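# Move apple from plate to cutting board and press it

## Task

Pick the apple up off the plate and put it down on the uncovered wood of the cutting board, far from the knife and from every edge of the board, then push it steadily down against the board for several seconds without easing off. It fails at once if the board or the knife gets shifted, or if the apple is pressed so hard it is crushed. It also fails if anything is still in motion at the end, if things stay put only because the robot holds them, or if anything the robot is touching at the end sinks more than about a fingernail's width once released.

## Robot and tools

Robot: one six-joint arm ending in a five-finger right hand. Joint ranges in rad: shoulder pan -3.142 to 3.142, shoulder lift and all three wrists -6.283 to 6.283, elbow 0.000 to 3.142. The base may sit tilted on its mount, and the mount counts as arm for the clearance check.

Scene frame: origin on the table surface under the base, +z up, +y to the left when facing along +x. Results give end_effector_position in m, end_effector_quat_wxyz, and velocities in m/s and rad/s. Printed position gets less accurate at long reach.

Hand point: rigid with the palm, 0.05 m in front of it, where index pad and thumb tip meet in a pinch. Its +z runs along the straightened fingers, +y points out of the palm, +x crosses the palm toward the little finger. Straight fingers extend 0.06 to 0.07 m past it along +z. Sideways the hand spans 0.08 m toward the little finger; toward the thumb 0.02 m with the thumb turned fully in front, up to 0.09 m otherwise. A wrist bracket on the little-finger side sits 0.03 m beyond the point along +y and 0.11 m across; it can collide.

A row is 14 numbers, each in [-1, 1]: dx, dy, dz, rx, ry, rz, little, ring, middle, index, thumb_bend, thumb_turn, force_limit, speed. The first six are an offset, not a pose: expressed in the hand point's own axes, measured from the hand point pose at the start of the action (for a call's first action, the last pose any result reported). Every row of an action is measured from that same start, not from the row before. 1.0 equals 0.6 m or 180 degrees; rx, ry, rz form one rotation vector. The six finger numbers are absolute targets: -1 open/straight, +1 fully curled (thumb_turn +1 means thumb in front of the palm facing the fingers). A pinch is roughly index +0.22, thumb_bend +0.75, thumb_turn +0.57. force_limit maps linearly from about 0 N at -1 to 10 N at +1 (15 N for both thumb motors) and only stops closing motion. speed maps from nearly zero at -1 to full at +1; full travel takes 0.6 s. Use this order everywhere, including hand_measured, hand_stopped_by and hand_load_n.

execute_actions(actions): a list of actions; each action is a list of up to 15 rows, one row per 1/30 s step; if fewer than 15, the last row repeats. An empty list just returns state and images. Each step the commanded pose is clipped to 100 mm and 16 degrees from the measured pose, and the arm follows about 0.17 s late; after an action it goes at most to the last clipped pose, so large motions need further actions.

move(target, speed, stop_force, blocking): target is one 14-number row, offset from the pose in the latest result showing one. It drives a straight path (0.5 to 10 s; cut off at 10 s) and ignores obstacles. speed is m/s, 0.002 to 0.5, default 0.25; rotation limited to twice that in rad/s. The arm is stiff: aiming even slightly past a firm contact can trigger a fault. stop_force (9 to 40 N, not in the first 0.2 s) ends the path when the wrist sensor feels that much extra resistance along the line to target for two steps; the arm backs up two steps and holds. Use it only with very low speed, not on rotating moves, and never when leaving a surface you press. The residual press can briefly exceed stop_force, settling within about a second. blocking=false returns after 0.5 s while the arm keeps going (not allowed with stop_force); check with wait(0), and send no other motion until a result shows it ended. The move: line reports the ending (done, off_target, moving, held, fault, contact) plus limits (paced = pose clipped, held = some steps blocked, after which it may speed up) and distance from target.

wait(seconds 0 to 10) runs the scene holding the last command. stop brakes a running move. zoom_image(camera, region [x0, y0, x1, y1], at most 504 by 504 px) enlarges part of a latest image. show_instructions shows reference pages. finished_scene(scene) ends the current scene, given its number (1 to 2); irreversible.

Cameras: cam_head_left and cam_head_right (672x504, pinhole), cam_wrist (504x504 fisheye).

Result lines: Hand target is where the controller currently aims. A pose unreachable line means the clearance check altered or blocked the command. hand_stopped_by per motor: moving, target, force, stalled, fault (dead for the scene). hand_load_n is fingertip load, positive pushing open; a lost grip shows as loads near 0. Wrist force and torque are in the hand's axes, pointing from a pressed surface into the arm; offsets up to about 4 N, noise up to 2.4 N sd, saturation near 50 N. Joint torques are offset and noisy; don't trust them for contact.

Gripping: turn the thumb fully in front before reaching; the hand can wrap objects 0.035 to 0.08 m wide, centred toward the wrist from the hand point. A motor only starts when its target changes by 0.01 or more; it then locks, holding at least 15 N. Repeat numbers to keep a grip; for a gentle close use speed -0.9 or below; to squeeze harder raise force_limit and send a more-closed target; to loosen send a more-open one.

Hazards: contact torque at a joint limit (136, 136, 136, 25.4, 25.4, 25.4 N m, including held weight) or 150 N external force stops the arm for 10 s and drops the rest of the call. Motors warn at 70 °C and brake at 85 °C. The simulation keeps running while you think. Loose items may get nudged now and then. Approach slowly, don't shove the board or knife, don't crush the apple, don't drop or knock anything off the table, and make sure everything is at rest before finishing.

Each tool is called as a command line: name --argument value for each argument, lists and objects as JSON in quotes; but a table of rows of numbers goes row by row, as --pt "numbers of a row", without its own name.

Reference images:

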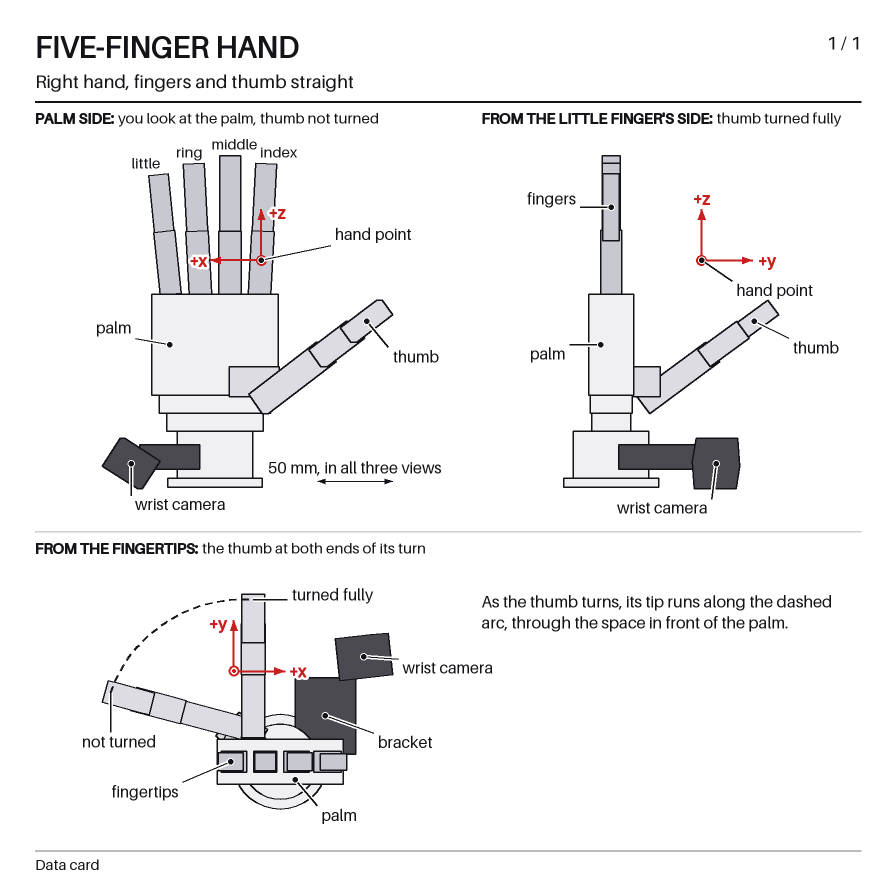

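## Session

execute_actions --actions '[]'

Scene clock: 0.00 s.
end_effector_position=(+0.4885, -0.0206, +0.1527) hand_measured=(-1.000, -1.000, -1.000, -1.000, -1.000, -1.000) hand_load_n=(+0.0, +0.0, +0.0, +0.0, +0.0, +0.0) hand_stopped_by=(target, target, target, target, target, target) hand_force_limit=0.00 hand_speed=-0.80 end_effector_quat_wxyz=(+0.380, +0.318, +0.779, -0.385) end_effector_velocity=(-0.000, -0.000, +0.000) end_effector_angular_velocity=(-0.000, +0.000, -0.001)
Joint positions: [ 0.084 -0.655  1.944 -0.213  2.461 -0.831]
Joint velocities: [-0.     0.     0.001 -0.     0.     0.001]
Joint torques (N m, as the arm reports them, + toward a larger angle): no reading
Wrist force (N, on the end effector, along its own x y z axes, offset not removed): no reading
Wrist torque (N m, same axes, about the end effector's origin, offset not removed): no reading
Hand target: +0.489, -0.021, +0.153; +0.380, +0.318, +0.779, -0.385

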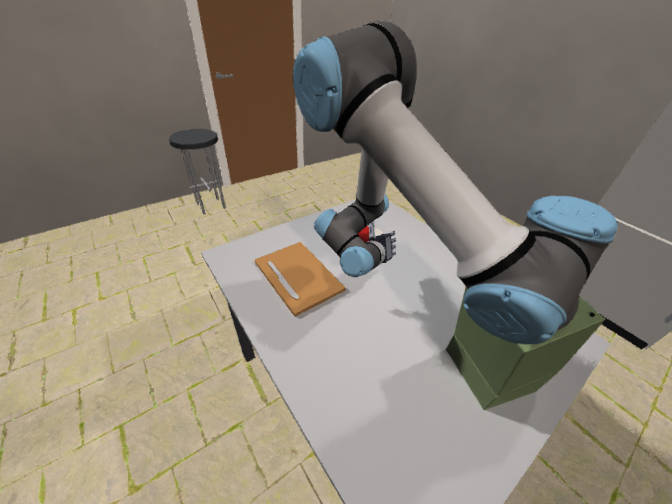

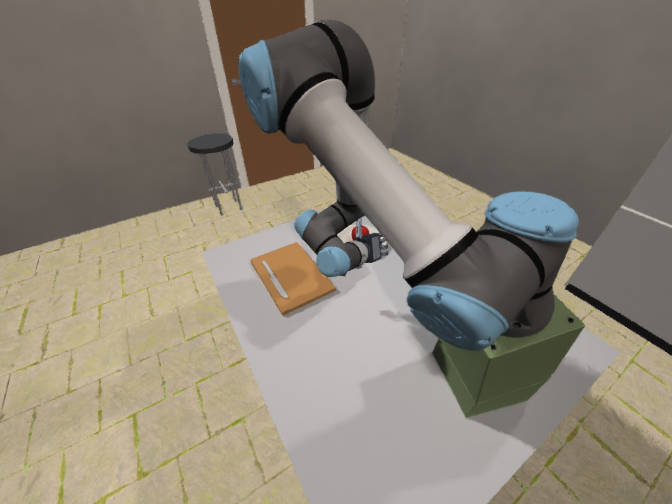

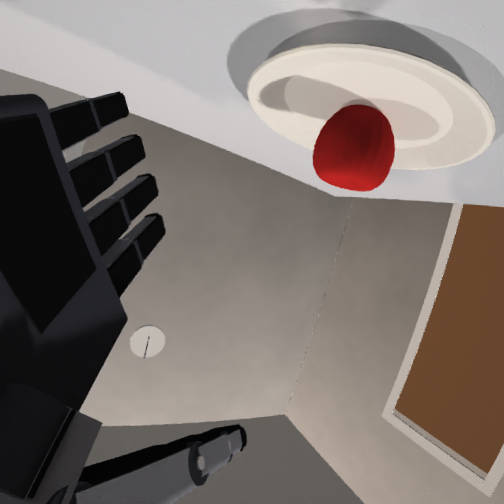

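move --target '[-0.131,-0.077,-0.059,-0.287,-0.231,-0.549,-1,-1,-1,-1,-1,1,0,0.5]' --speed 0.4

Scene clock: 8.83 s.
end_effector_position=(+0.4799, -0.0296, +0.2498) hand_measured=(-1.000, -1.000, -1.000, -1.000, -1.000, +1.000) hand_load_n=(+0.0, +0.0, +0.0, +0.0, +0.0, +0.0) hand_stopped_by=(target, target, target, target, target, target) hand_force_limit=0.00 hand_speed=0.50 end_effector_quat_wxyz=(-0.271, +0.654, -0.652, +0.273) end_effector_velocity=(-0.001, +0.000, -0.001) end_effector_angular_velocity=(-0.001, +0.015, +0.009)
Joint positions: [-0.698 -1.142  2.119 -0.084  0.949 -3.499]
Joint velocities: [ 0.002  0.007 -0.012  0.024  0.001 -0.017]
Joint torques (N m, as the arm reports them, + toward a larger angle): [  0.64 -18.34 -24.02   2.67  -1.75  -1.11]
Wrist force (N, on the end effector, along its own x y z axes, offset not removed): [-1.0 1.3 0.9]
Wrist torque (N m, same axes, about the end effector's origin, offset not removed): [0.28 0.38 -0.13]
Hand target: +0.480, -0.030, +0.250; -0.271, +0.654, -0.651, +0.272
Off the commanded pose: 0.000 m, 0 deg.
move: done

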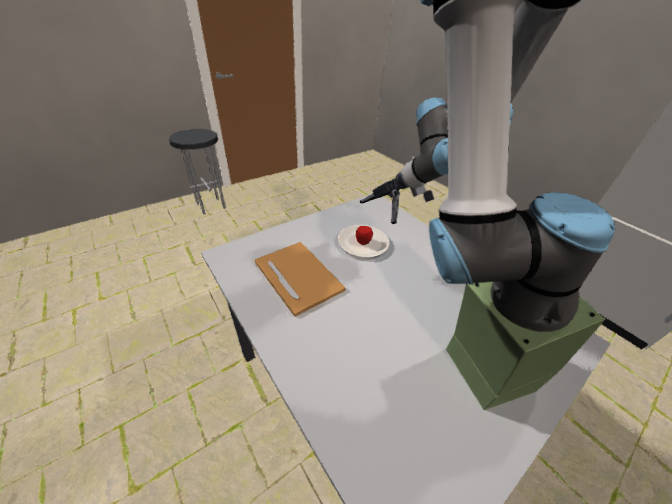

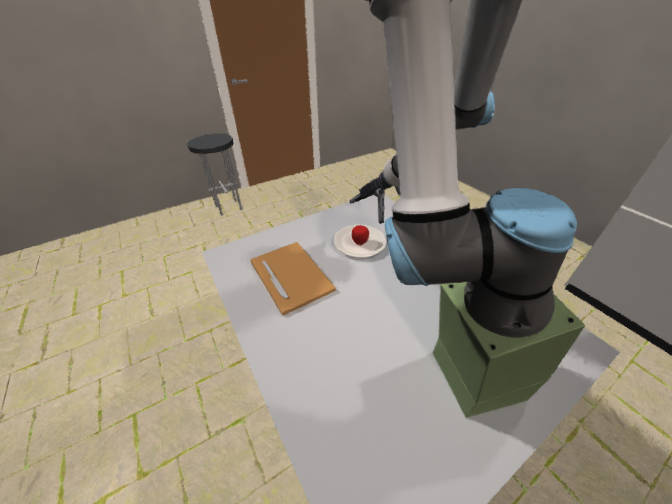

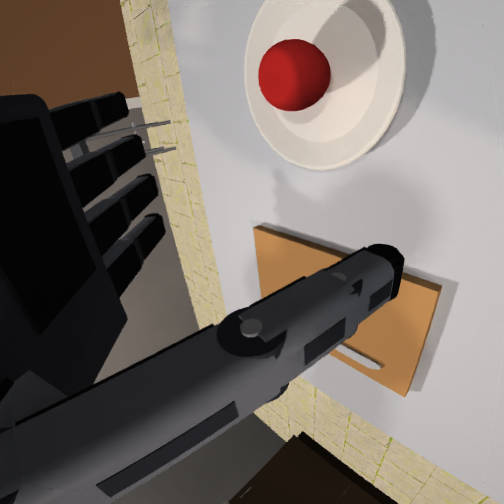

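move --target '[0.117,0,0.188,0,0,0,-1,-1,-1,-1,-1,1,0,0.5]' --speed 0.3

Scene clock: 11.93 s.
end_effector_position=(+0.5598, -0.0999, +0.1707) hand_measured=(-1.000, -1.000, -1.000, -1.000, -1.000, +1.000) hand_load_n=(+0.0, +0.0, +0.0, +0.0, +0.0, +0.0) hand_stopped_by=(target, target, target, target, target, target) hand_force_limit=0.00 hand_speed=0.50 end_effector_quat_wxyz=(-0.271, +0.654, -0.652, +0.273) end_effector_velocity=(+0.002, -0.001, -0.001) end_effector_angular_velocity=(-0.003, -0.001, +0.002)
Joint positions: [-0.67  -0.815  1.826 -0.134  0.967 -3.472]
Joint velocities: [ 0.002  0.004 -0.007  0.001  0.002 -0.001]
Joint torques (N m, as the arm reports them, + toward a larger angle): [ -1.83 -27.77 -25.61   2.09   0.94   1.35]
Wrist force (N, on the end effector, along its own x y z axes, offset not removed): [0.1 1.3 2.1]
Wrist torque (N m, same axes, about the end effector's origin, offset not removed): [0.22 0.05 -0.08]
Hand target: +0.560, -0.100, +0.171; -0.271, +0.654, -0.652, +0.273
Off the commanded pose: 0.000 m, 0 deg.
move: done

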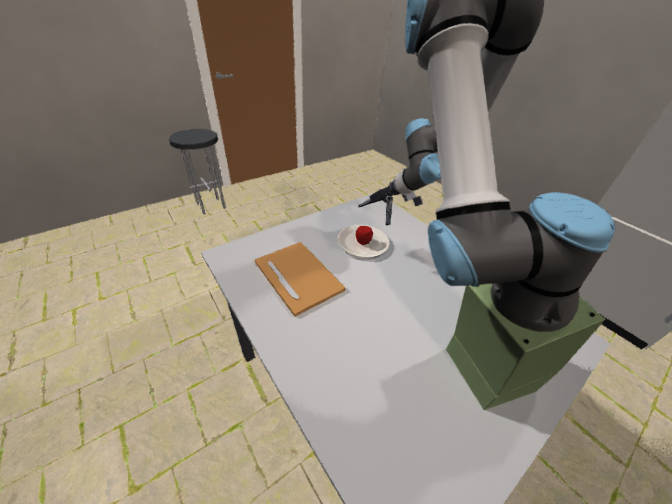

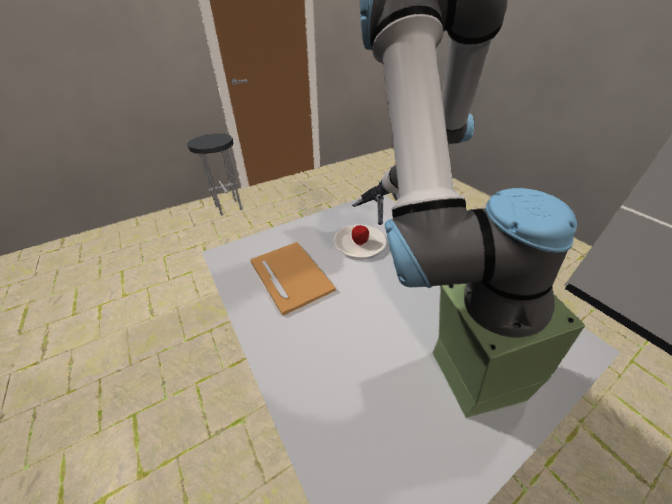

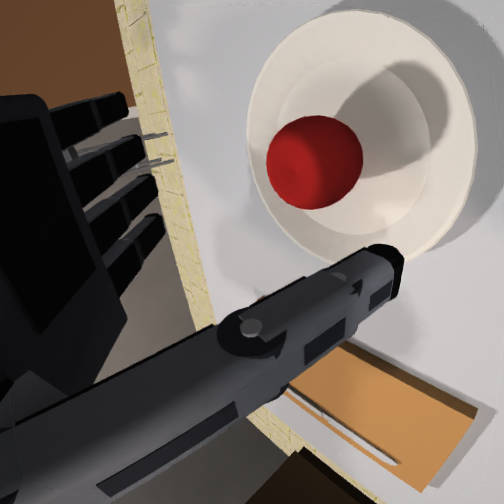

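move --target '[0.028,0.0145,0.082,0,0,0,-1,-1,-1,-1,-1,1,0,0.5]' --speed 0.2

Scene clock: 15.47 s.
end_effector_position=(+0.5885, -0.1168, +0.1302) hand_measured=(-1.000, -1.000, -1.000, -1.000, -1.000, +1.000) hand_load_n=(+0.0, +0.0, +0.0, +0.0, +0.0, +0.0) hand_stopped_by=(target, target, target, target, target, target) hand_force_limit=0.00 hand_speed=0.50 end_effector_quat_wxyz=(-0.271, +0.654, -0.652, +0.273) end_effector_velocity=(+0.003, -0.001, -0.000) end_effector_angular_velocity=(-0.001, -0.002, +0.000)
Joint positions: [-0.643 -0.692  1.711 -0.156  0.984 -3.447]
Joint velocities: [ 0.001  0.004 -0.008  0.001  0.001  0.001]
Joint torques (N m, as the arm reports them, + toward a larger angle): [ -1.28 -31.7  -23.92   2.42   1.31   1.36]
Wrist force (N, on the end effector, along its own x y z axes, offset not removed): [-2.1 0.5 3.9]
Wrist torque (N m, same axes, about the end effector's origin, offset not removed): [0.01 0.25 -0.27]
Hand target: +0.589, -0.117, +0.130; -0.271, +0.654, -0.652, +0.273
Off the commanded pose: 0.000 m, 0 deg.
move: done

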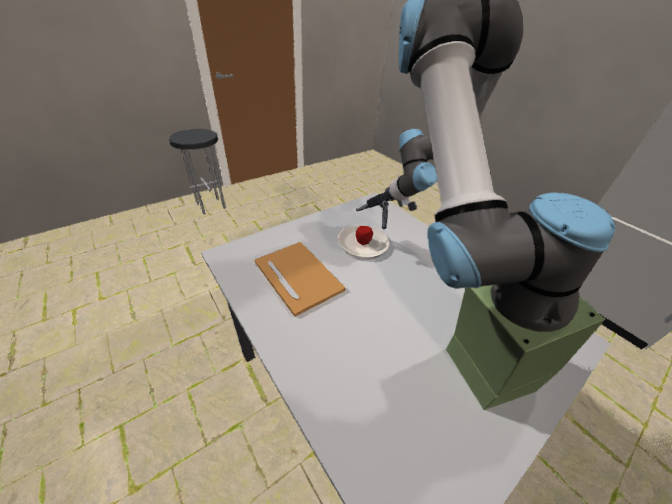

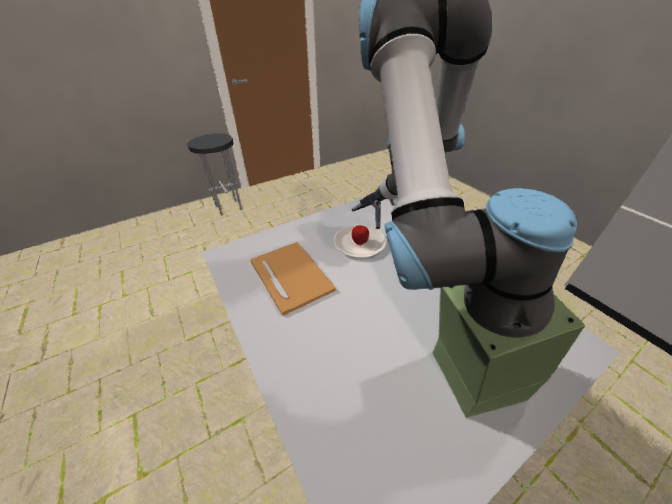

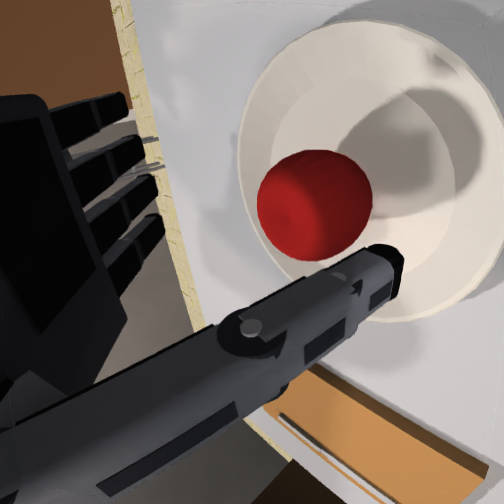

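zoom_image --camera "cam_head_left" --region '[310, 170, 430, 270]'

zoom_image --camera "cam_head_right" --region '[310, 170, 430, 270]'

Region (310, 170, 430, 270) of cam_head_left's 672x504 image, scaled by 4.200, with more detail than that image has.

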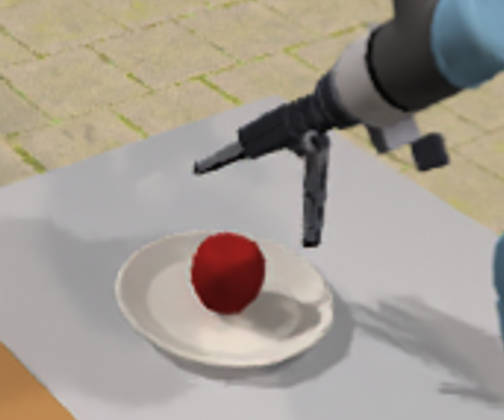

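Region (310, 170, 430, 270) of cam_head_right's 672x504 image, scaled by 4.200, with more detail than that image has.

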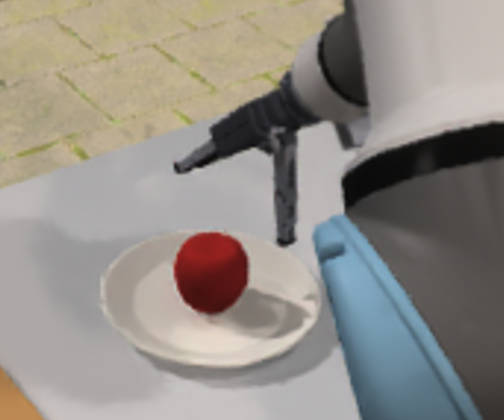

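move --target '[0,0.0177,0.053,0,0,0,-1,-1,-1,-1,-1,1,0,0.5]' --speed 0.15

zoom_image --camera "cam_head_left" --region '[310, 170, 430, 270]'

Scene clock: 18.90 s.
end_effector_position=(+0.6034, -0.1168, +0.1005) hand_measured=(-1.000, -1.000, -1.000, -1.000, -1.000, +1.000) hand_load_n=(+0.0, +0.0, +0.0, +0.0, +0.0, +0.0) hand_stopped_by=(target, target, target, target, target, target) hand_force_limit=0.00 hand_speed=0.50 end_effector_quat_wxyz=(-0.271, +0.654, -0.652, +0.273) end_effector_velocity=(-0.000, +0.001, -0.003) end_effector_angular_velocity=(+0.001, +0.003, -0.001)
Joint positions: [-0.611 -0.621  1.653 -0.185  1.005 -3.418]
Joint velocities: [ 0.002  0.006 -0.002 -0.002  0.002  0.002]
Joint torques (N m, as the arm reports them, + toward a larger angle): [ -1.69 -31.44 -22.94  -0.73   1.14   1.45]
Wrist force (N, on the end effector, along its own x y z axes, offset not removed): [-1.4 -0.5 3.7]
Wrist torque (N m, same axes, about the end effector's origin, offset not removed): [-0.21 0.16 -0.19]
Hand target: +0.604, -0.117, +0.100; -0.271, +0.654, -0.652, +0.273
Off the commanded pose: 0.000 m, 0 deg.
move: done

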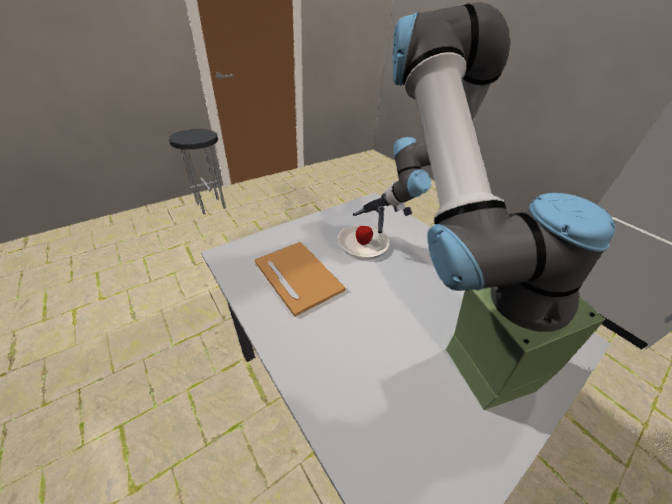

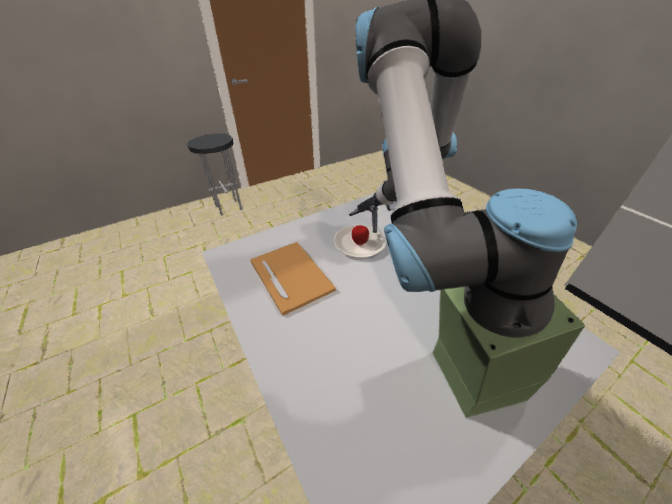

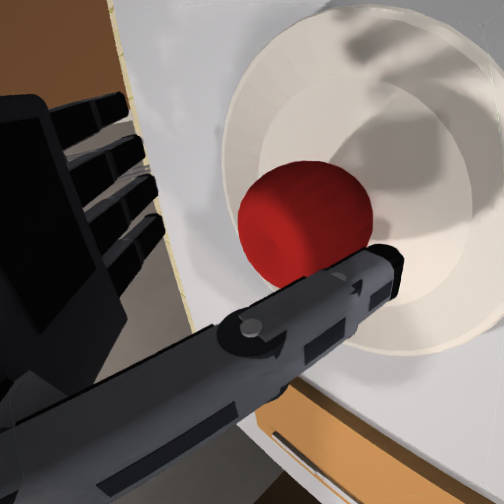

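Region (310, 170, 430, 270) of cam_head_left's 672x504 image, scaled by 4.200, with more detail than that image has.

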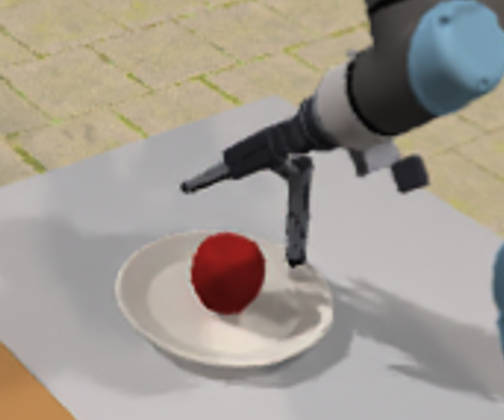

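move --target '[0,0.0354,0.0354,0,0,0,-1,-1,-1,-1,-1,1,0,0.5]' --speed 0.1

zoom_image --camera "cam_head_left" --region '[310, 170, 430, 270]'

zoom_image --camera "cam_head_right" --region '[310, 170, 430, 270]'

Scene clock: 22.47 s.
end_effector_position=(+0.6035, -0.1169, +0.0708) hand_measured=(-1.000, -1.000, -1.000, -1.000, -1.000, +1.000) hand_load_n=(+0.0, +0.0, +0.0, +0.0, +0.0, +0.0) hand_stopped_by=(target, target, target, target, target, target) hand_force_limit=0.00 hand_speed=0.50 end_effector_quat_wxyz=(-0.271, +0.654, -0.652, +0.273) end_effector_velocity=(+0.000, -0.001, -0.003) end_effector_angular_velocity=(-0.001, +0.000, -0.002)
Joint positions: [-0.598 -0.562  1.635 -0.232  1.014 -3.406]
Joint velocities: [ 0.001  0.006 -0.003 -0.003  0.002  0.001]
Joint torques (N m, as the arm reports them, + toward a larger angle): [ -2.78 -33.77 -23.55  -0.49   1.35   1.39]
Wrist force (N, on the end effector, along its own x y z axes, offset not removed): [-3.1 0.0 1.9]
Wrist torque (N m, same axes, about the end effector's origin, offset not removed): [-0.01 0.46 -0.37]
Hand target: +0.604, -0.117, +0.070; -0.271, +0.654, -0.652, +0.273
Off the commanded pose: 0.000 m, 0 deg.
move: done

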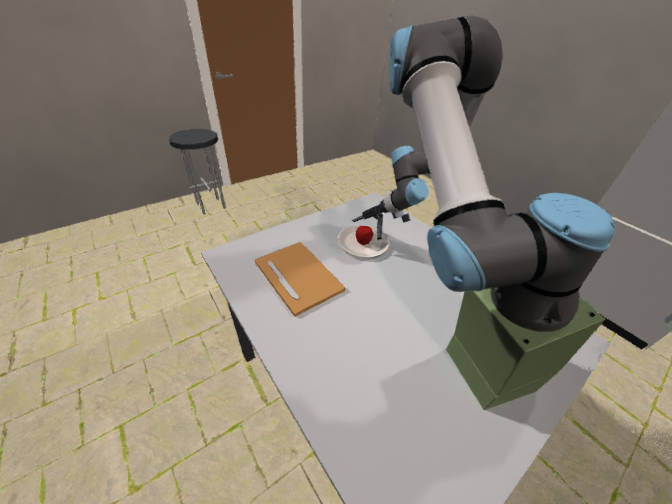

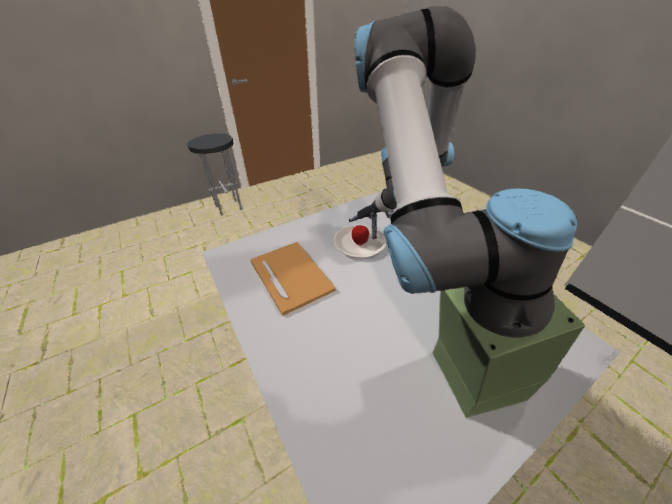

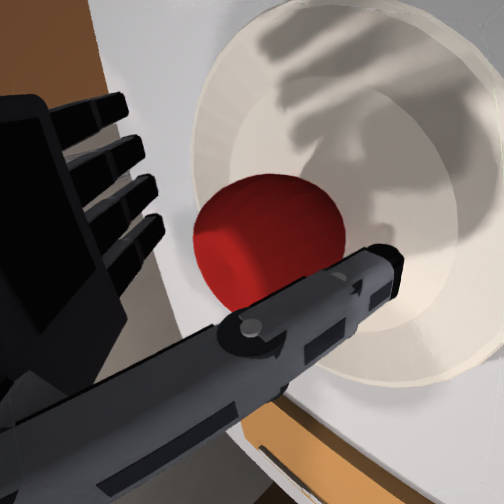

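Region (310, 170, 430, 270) of cam_head_left's 672x504 image, scaled by 4.200, with more detail than that image has.

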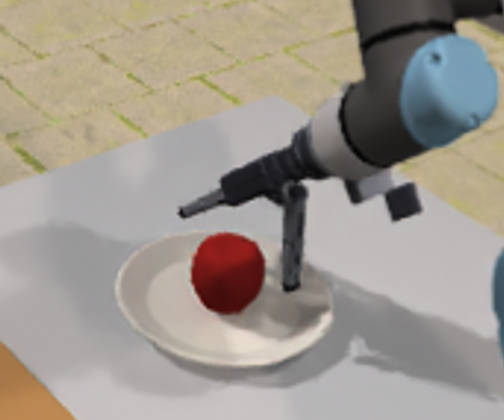

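Region (310, 170, 430, 270) of cam_head_right's 672x504 image, scaled by 4.200, with more detail than that image has.

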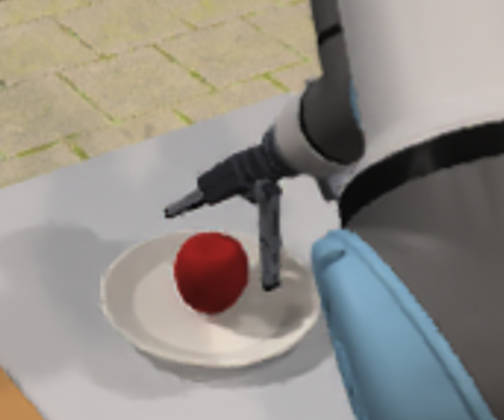

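move --target '[-0.033,0.03,0.034,0,0,0,-1,-1,-1,-1,-1,1,0,0.5]' --speed 0.06

zoom_image --camera "cam_head_left" --region '[310, 170, 430, 270]'

zoom_image --camera "cam_head_right" --region '[310, 170, 430, 270]'

Scene clock: 24.70 s.
end_effector_position=(+0.6053, -0.0974, +0.0439) hand_measured=(-1.000, -1.000, -1.000, -1.000, -1.000, +1.000) hand_load_n=(+0.0, +0.0, +0.0, +0.0, +0.0, +0.0) hand_stopped_by=(target, target, target, target, target, target) hand_force_limit=0.00 hand_speed=0.50 end_effector_quat_wxyz=(-0.271, +0.654, -0.652, +0.273) end_effector_velocity=(+0.001, +0.001, -0.002) end_effector_angular_velocity=(-0.001, -0.001, +0.001)
Joint positions: [-0.549 -0.525  1.634 -0.29   1.047 -3.364]
Joint velocities: [ 0.004  0.003 -0.002 -0.004  0.003  0.003]
Joint torques (N m, as the arm reports them, + toward a larger angle): [ -1.58 -34.26 -21.69  -0.84   1.39   1.52]
Wrist force (N, on the end effector, along its own x y z axes, offset not removed): [-0.6 -0.1 2.0]
Wrist torque (N m, same axes, about the end effector's origin, offset not removed): [-0.02 0.05 -0.23]
Hand target: +0.605, -0.097, +0.044; -0.271, +0.654, -0.652, +0.273
Off the commanded pose: 0.000 m, 0 deg.
move: done

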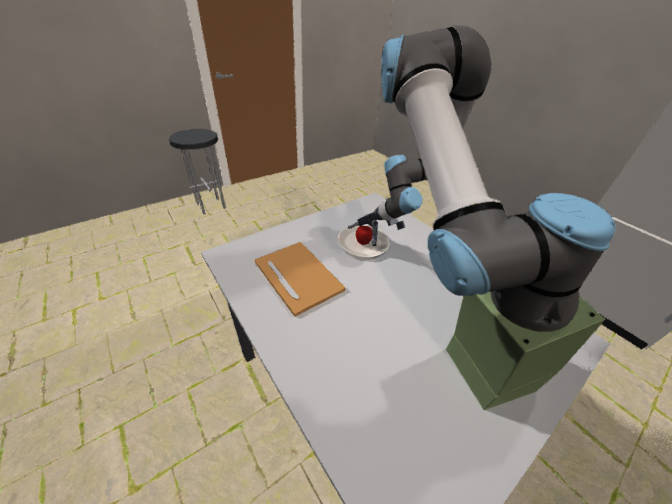

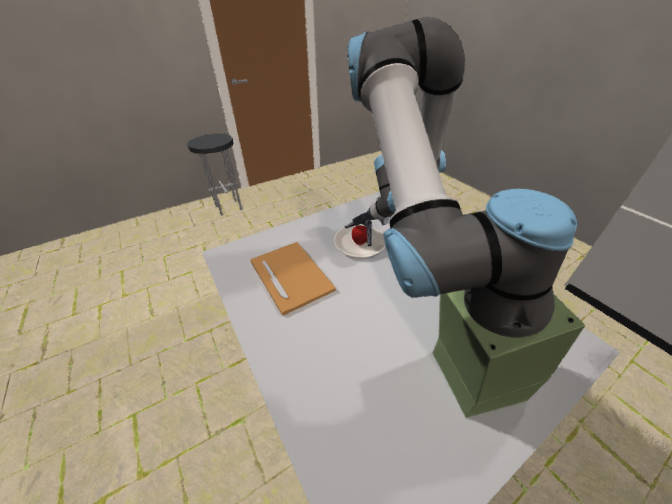

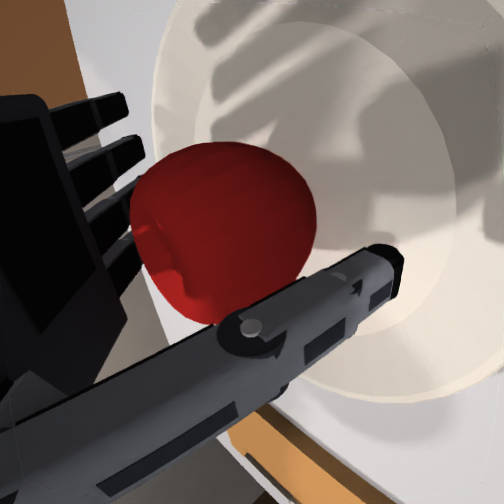

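Region (310, 170, 430, 270) of cam_head_left's 672x504 image, scaled by 4.200, with more detail than that image has.

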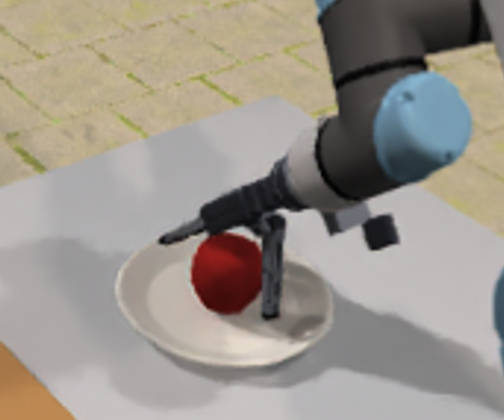

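Region (310, 170, 430, 270) of cam_head_right's 672x504 image, scaled by 4.200, with more detail than that image has.

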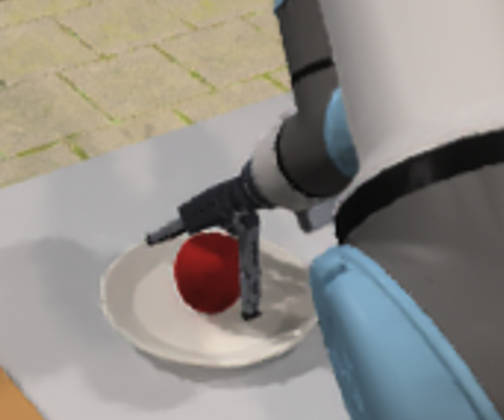

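execute_actions --actions '[[[0,0,0,0,0,0,1,1,1,1,1,1,0.2,-0.5]],[[0,0,0,0,0,0,1,1,1,1,1,1,0.2,-0.5]],[[0,0,0,0,0,0,1,1,1,1,1,1,0.2,-0.5]],[[0,0,0,0,0,0,1,1,1,1,1,1,0.2,-0.5]]]'

zoom_image --camera "cam_head_left" --region '[310, 170, 430, 270]'

Scene clock: 27.20 s.
end_effector_position=(+0.6053, -0.0974, +0.0439) hand_measured=(+0.580, -0.092, -0.282, -0.256, -0.564, +1.000) hand_load_n=(+0.0, +10.0, +0.5, +5.0, +15.0, +4.5) hand_stopped_by=(moving, force, force, force, force, target) hand_force_limit=0.20 hand_speed=-0.50 end_effector_quat_wxyz=(-0.271, +0.654, -0.652, +0.273) end_effector_velocity=(+0.001, -0.000, +0.000) end_effector_angular_velocity=(-0.001, -0.000, -0.000)
Joint positions: [-0.549 -0.525  1.634 -0.29   1.047 -3.364]
Joint velocities: [ 0.    -0.    -0.002  0.001  0.001 -0.   ]
Joint torques (N m, as the arm reports them, + toward a larger angle): [-19.   -43.91  -7.64   2.16  -1.08  -0.86]
Wrist force (N, on the end effector, along its own x y z axes, offset not removed): [-2.0 -0.7 2.2]
Wrist torque (N m, same axes, about the end effector's origin, offset not removed): [0.00 0.35 -0.42]
Hand target: +0.605, -0.097, +0.044; -0.271, +0.654, -0.652, +0.273
Off the commanded pose: 0.000 m, 0 deg.

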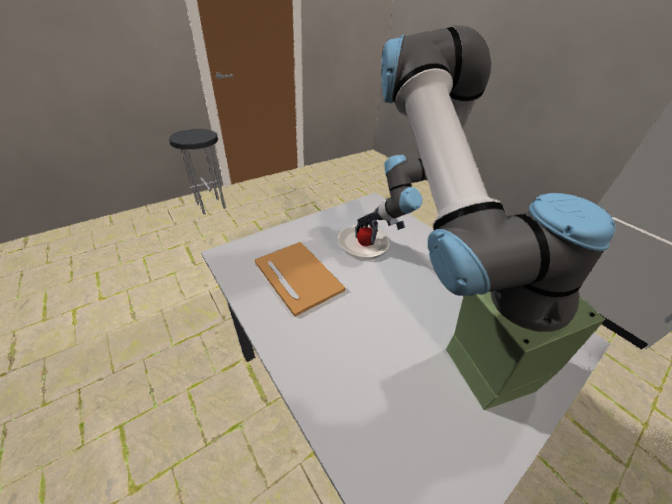

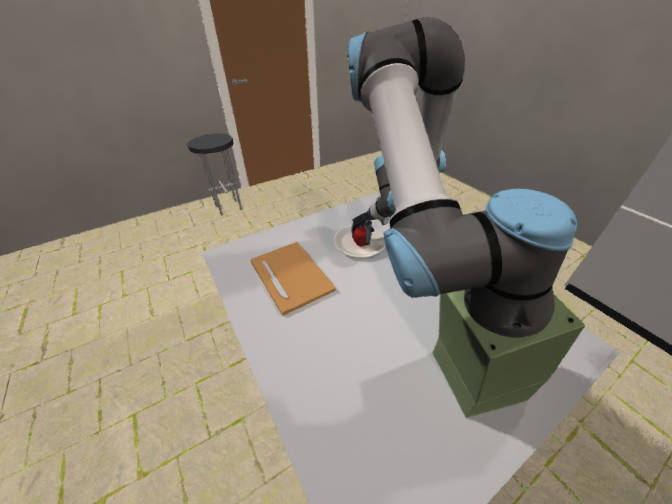

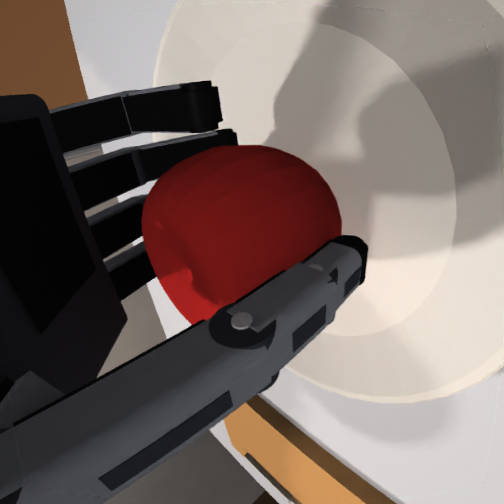

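Region (310, 170, 430, 270) of cam_head_left's 672x504 image, scaled by 4.200, with more detail than that image has.

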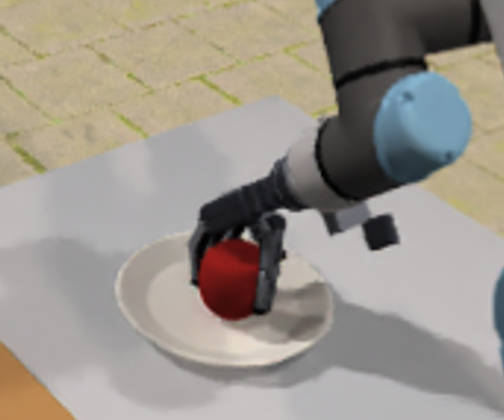

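move --target '[0,-0.094,-0.094,0,0,0,1,1,1,1,1,1,0.2,-0.5]' --speed 0.1

Scene clock: 28.77 s.
end_effector_position=(+0.6050, -0.0972, +0.1233) hand_measured=(+1.000, -0.092, -0.282, -0.256, -0.564, +1.000) hand_load_n=(+0.0, +10.0, +0.5, +5.0, +15.0, +4.5) hand_stopped_by=(target, force, force, force, force, target) hand_force_limit=0.20 hand_speed=-0.50 end_effector_quat_wxyz=(-0.271, +0.654, -0.652, +0.273) end_effector_velocity=(+0.000, -0.000, +0.002) end_effector_angular_velocity=(+0.001, +0.000, -0.000)
Joint positions: [-0.586 -0.683  1.683 -0.165  1.022 -3.396]
Joint velocities: [-0.001 -0.004  0.     0.005 -0.001 -0.001]
Joint torques (N m, as the arm reports them, + toward a larger angle): [-19.73 -46.15  -0.01   2.38  -1.69  -0.89]
Wrist force (N, on the end effector, along its own x y z axes, offset not removed): [-1.4 0.3 2.7]
Wrist torque (N m, same axes, about the end effector's origin, offset not removed): [-0.15 0.24 -0.31]
Hand target: +0.605, -0.097, +0.124; -0.271, +0.654, -0.652, +0.273
Off the commanded pose: 0.000 m, 0 deg.
move: done

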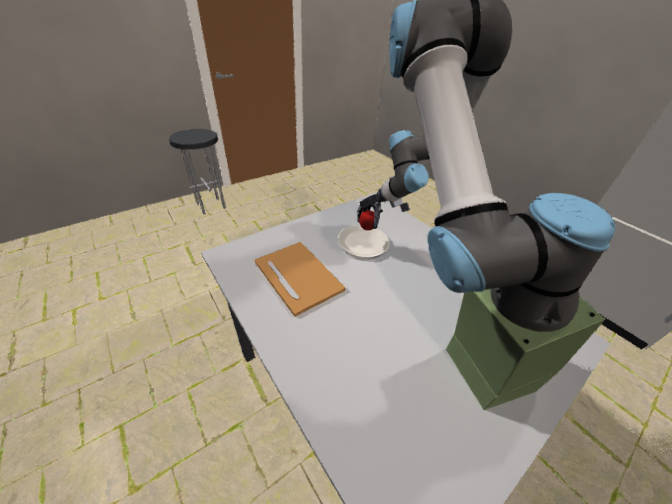

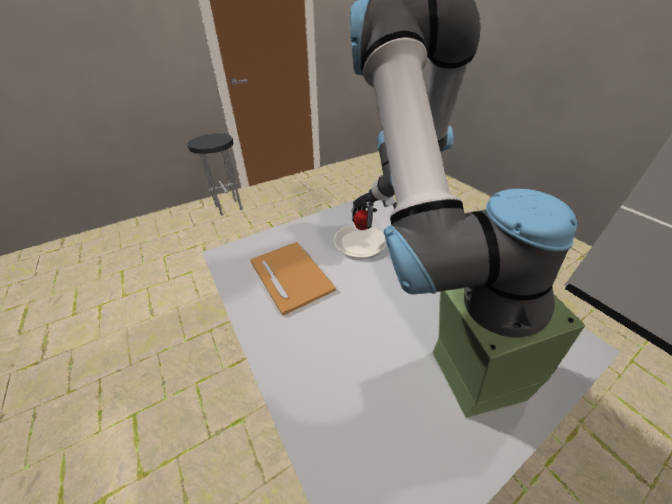

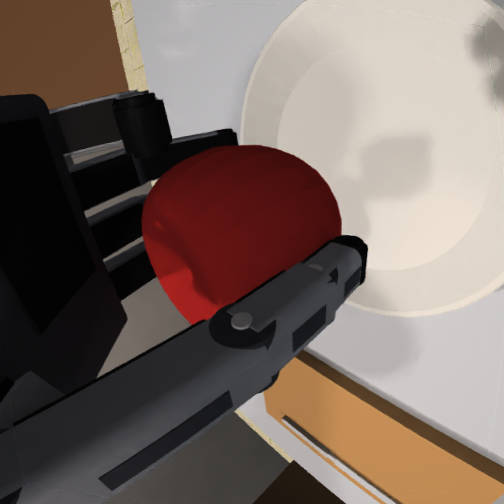

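move --target '[-0.512,0.039,-0.039,0,0,0,1,1,1,1,1,1,0.2,-0.5]' --speed 0.2

zoom_image --camera "cam_head_left" --region '[240, 200, 380, 330]'

zoom_image --camera "cam_head_right" --region '[240, 200, 380, 330]'

Scene clock: 31.90 s.
end_effector_position=(+0.5717, +0.2096, +0.1223) hand_measured=(+1.000, -0.092, -0.282, -0.256, -0.564, +1.000) hand_load_n=(+0.0, +10.0, +0.5, +5.0, +15.0, +4.5) hand_stopped_by=(target, force, force, force, force, target) hand_force_limit=0.20 hand_speed=-0.50 end_effector_quat_wxyz=(-0.272, +0.654, -0.652, +0.272) end_effector_velocity=(+0.001, +0.003, +0.001) end_effector_angular_velocity=(-0.000, -0.001, -0.003)
Joint positions: [ 0.047 -0.869  1.806 -0.249  1.488 -2.94 ]
Joint velocities: [ 0.006 -0.001 -0.004  0.004  0.007  0.006]
Joint torques (N m, as the arm reports them, + toward a larger angle): [  1.77 -31.44 -23.22   2.13   1.89   1.34]
Wrist force (N, on the end effector, along its own x y z axes, offset not removed): [-0.1 2.0 4.6]
Wrist torque (N m, same axes, about the end effector's origin, offset not removed): [0.05 0.04 -0.05]
Hand target: +0.572, +0.210, +0.122; -0.271, +0.654, -0.652, +0.273
Off the commanded pose: 0.001 m, 0 deg.
move: done

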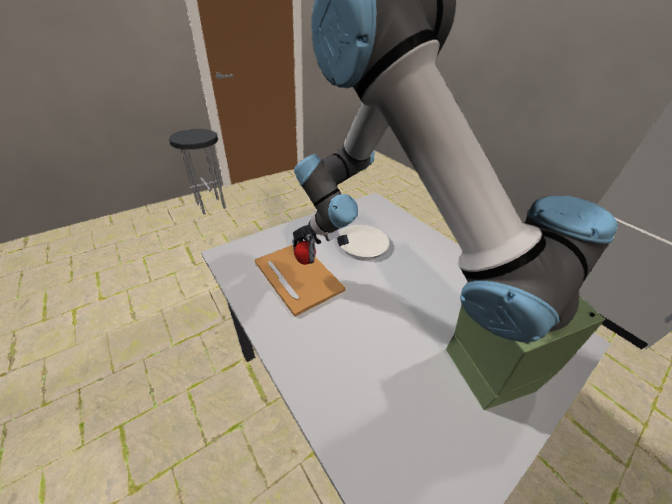

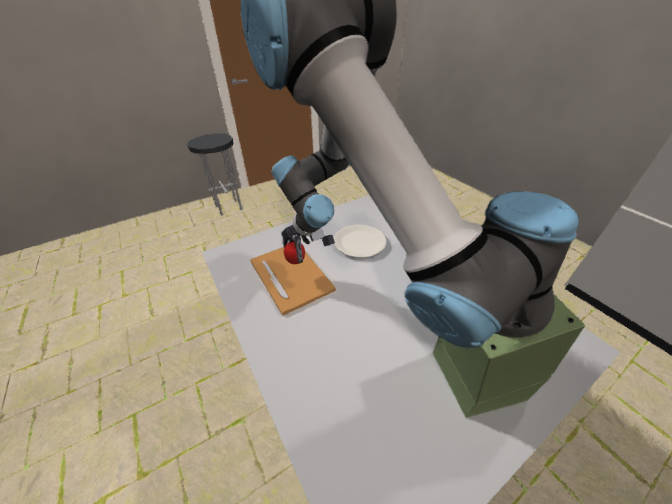

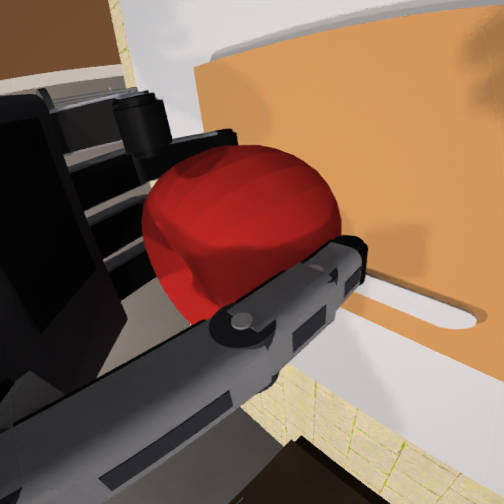

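Region (240, 200, 380, 330) of cam_head_left's 672x504 image, scaled by 3.600, with more detail than that image has; it fills the top 468 rows of this view, and the rest is white.

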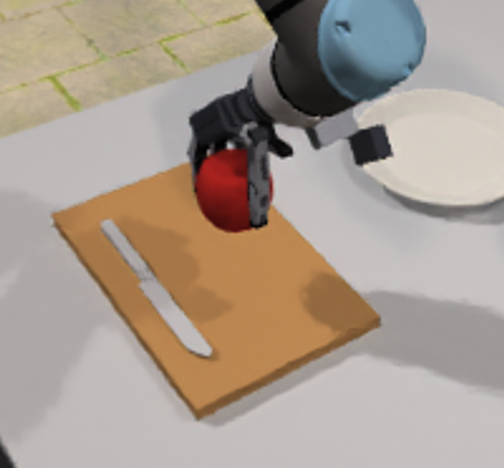

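Region (240, 200, 380, 330) of cam_head_right's 672x504 image, scaled by 3.600, with more detail than that image has; it fills the top 468 rows of this view, and the rest is white.

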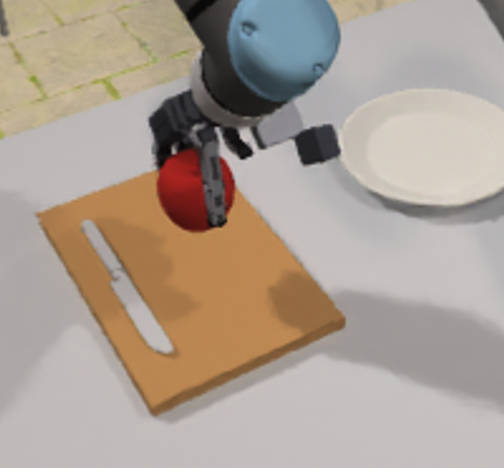

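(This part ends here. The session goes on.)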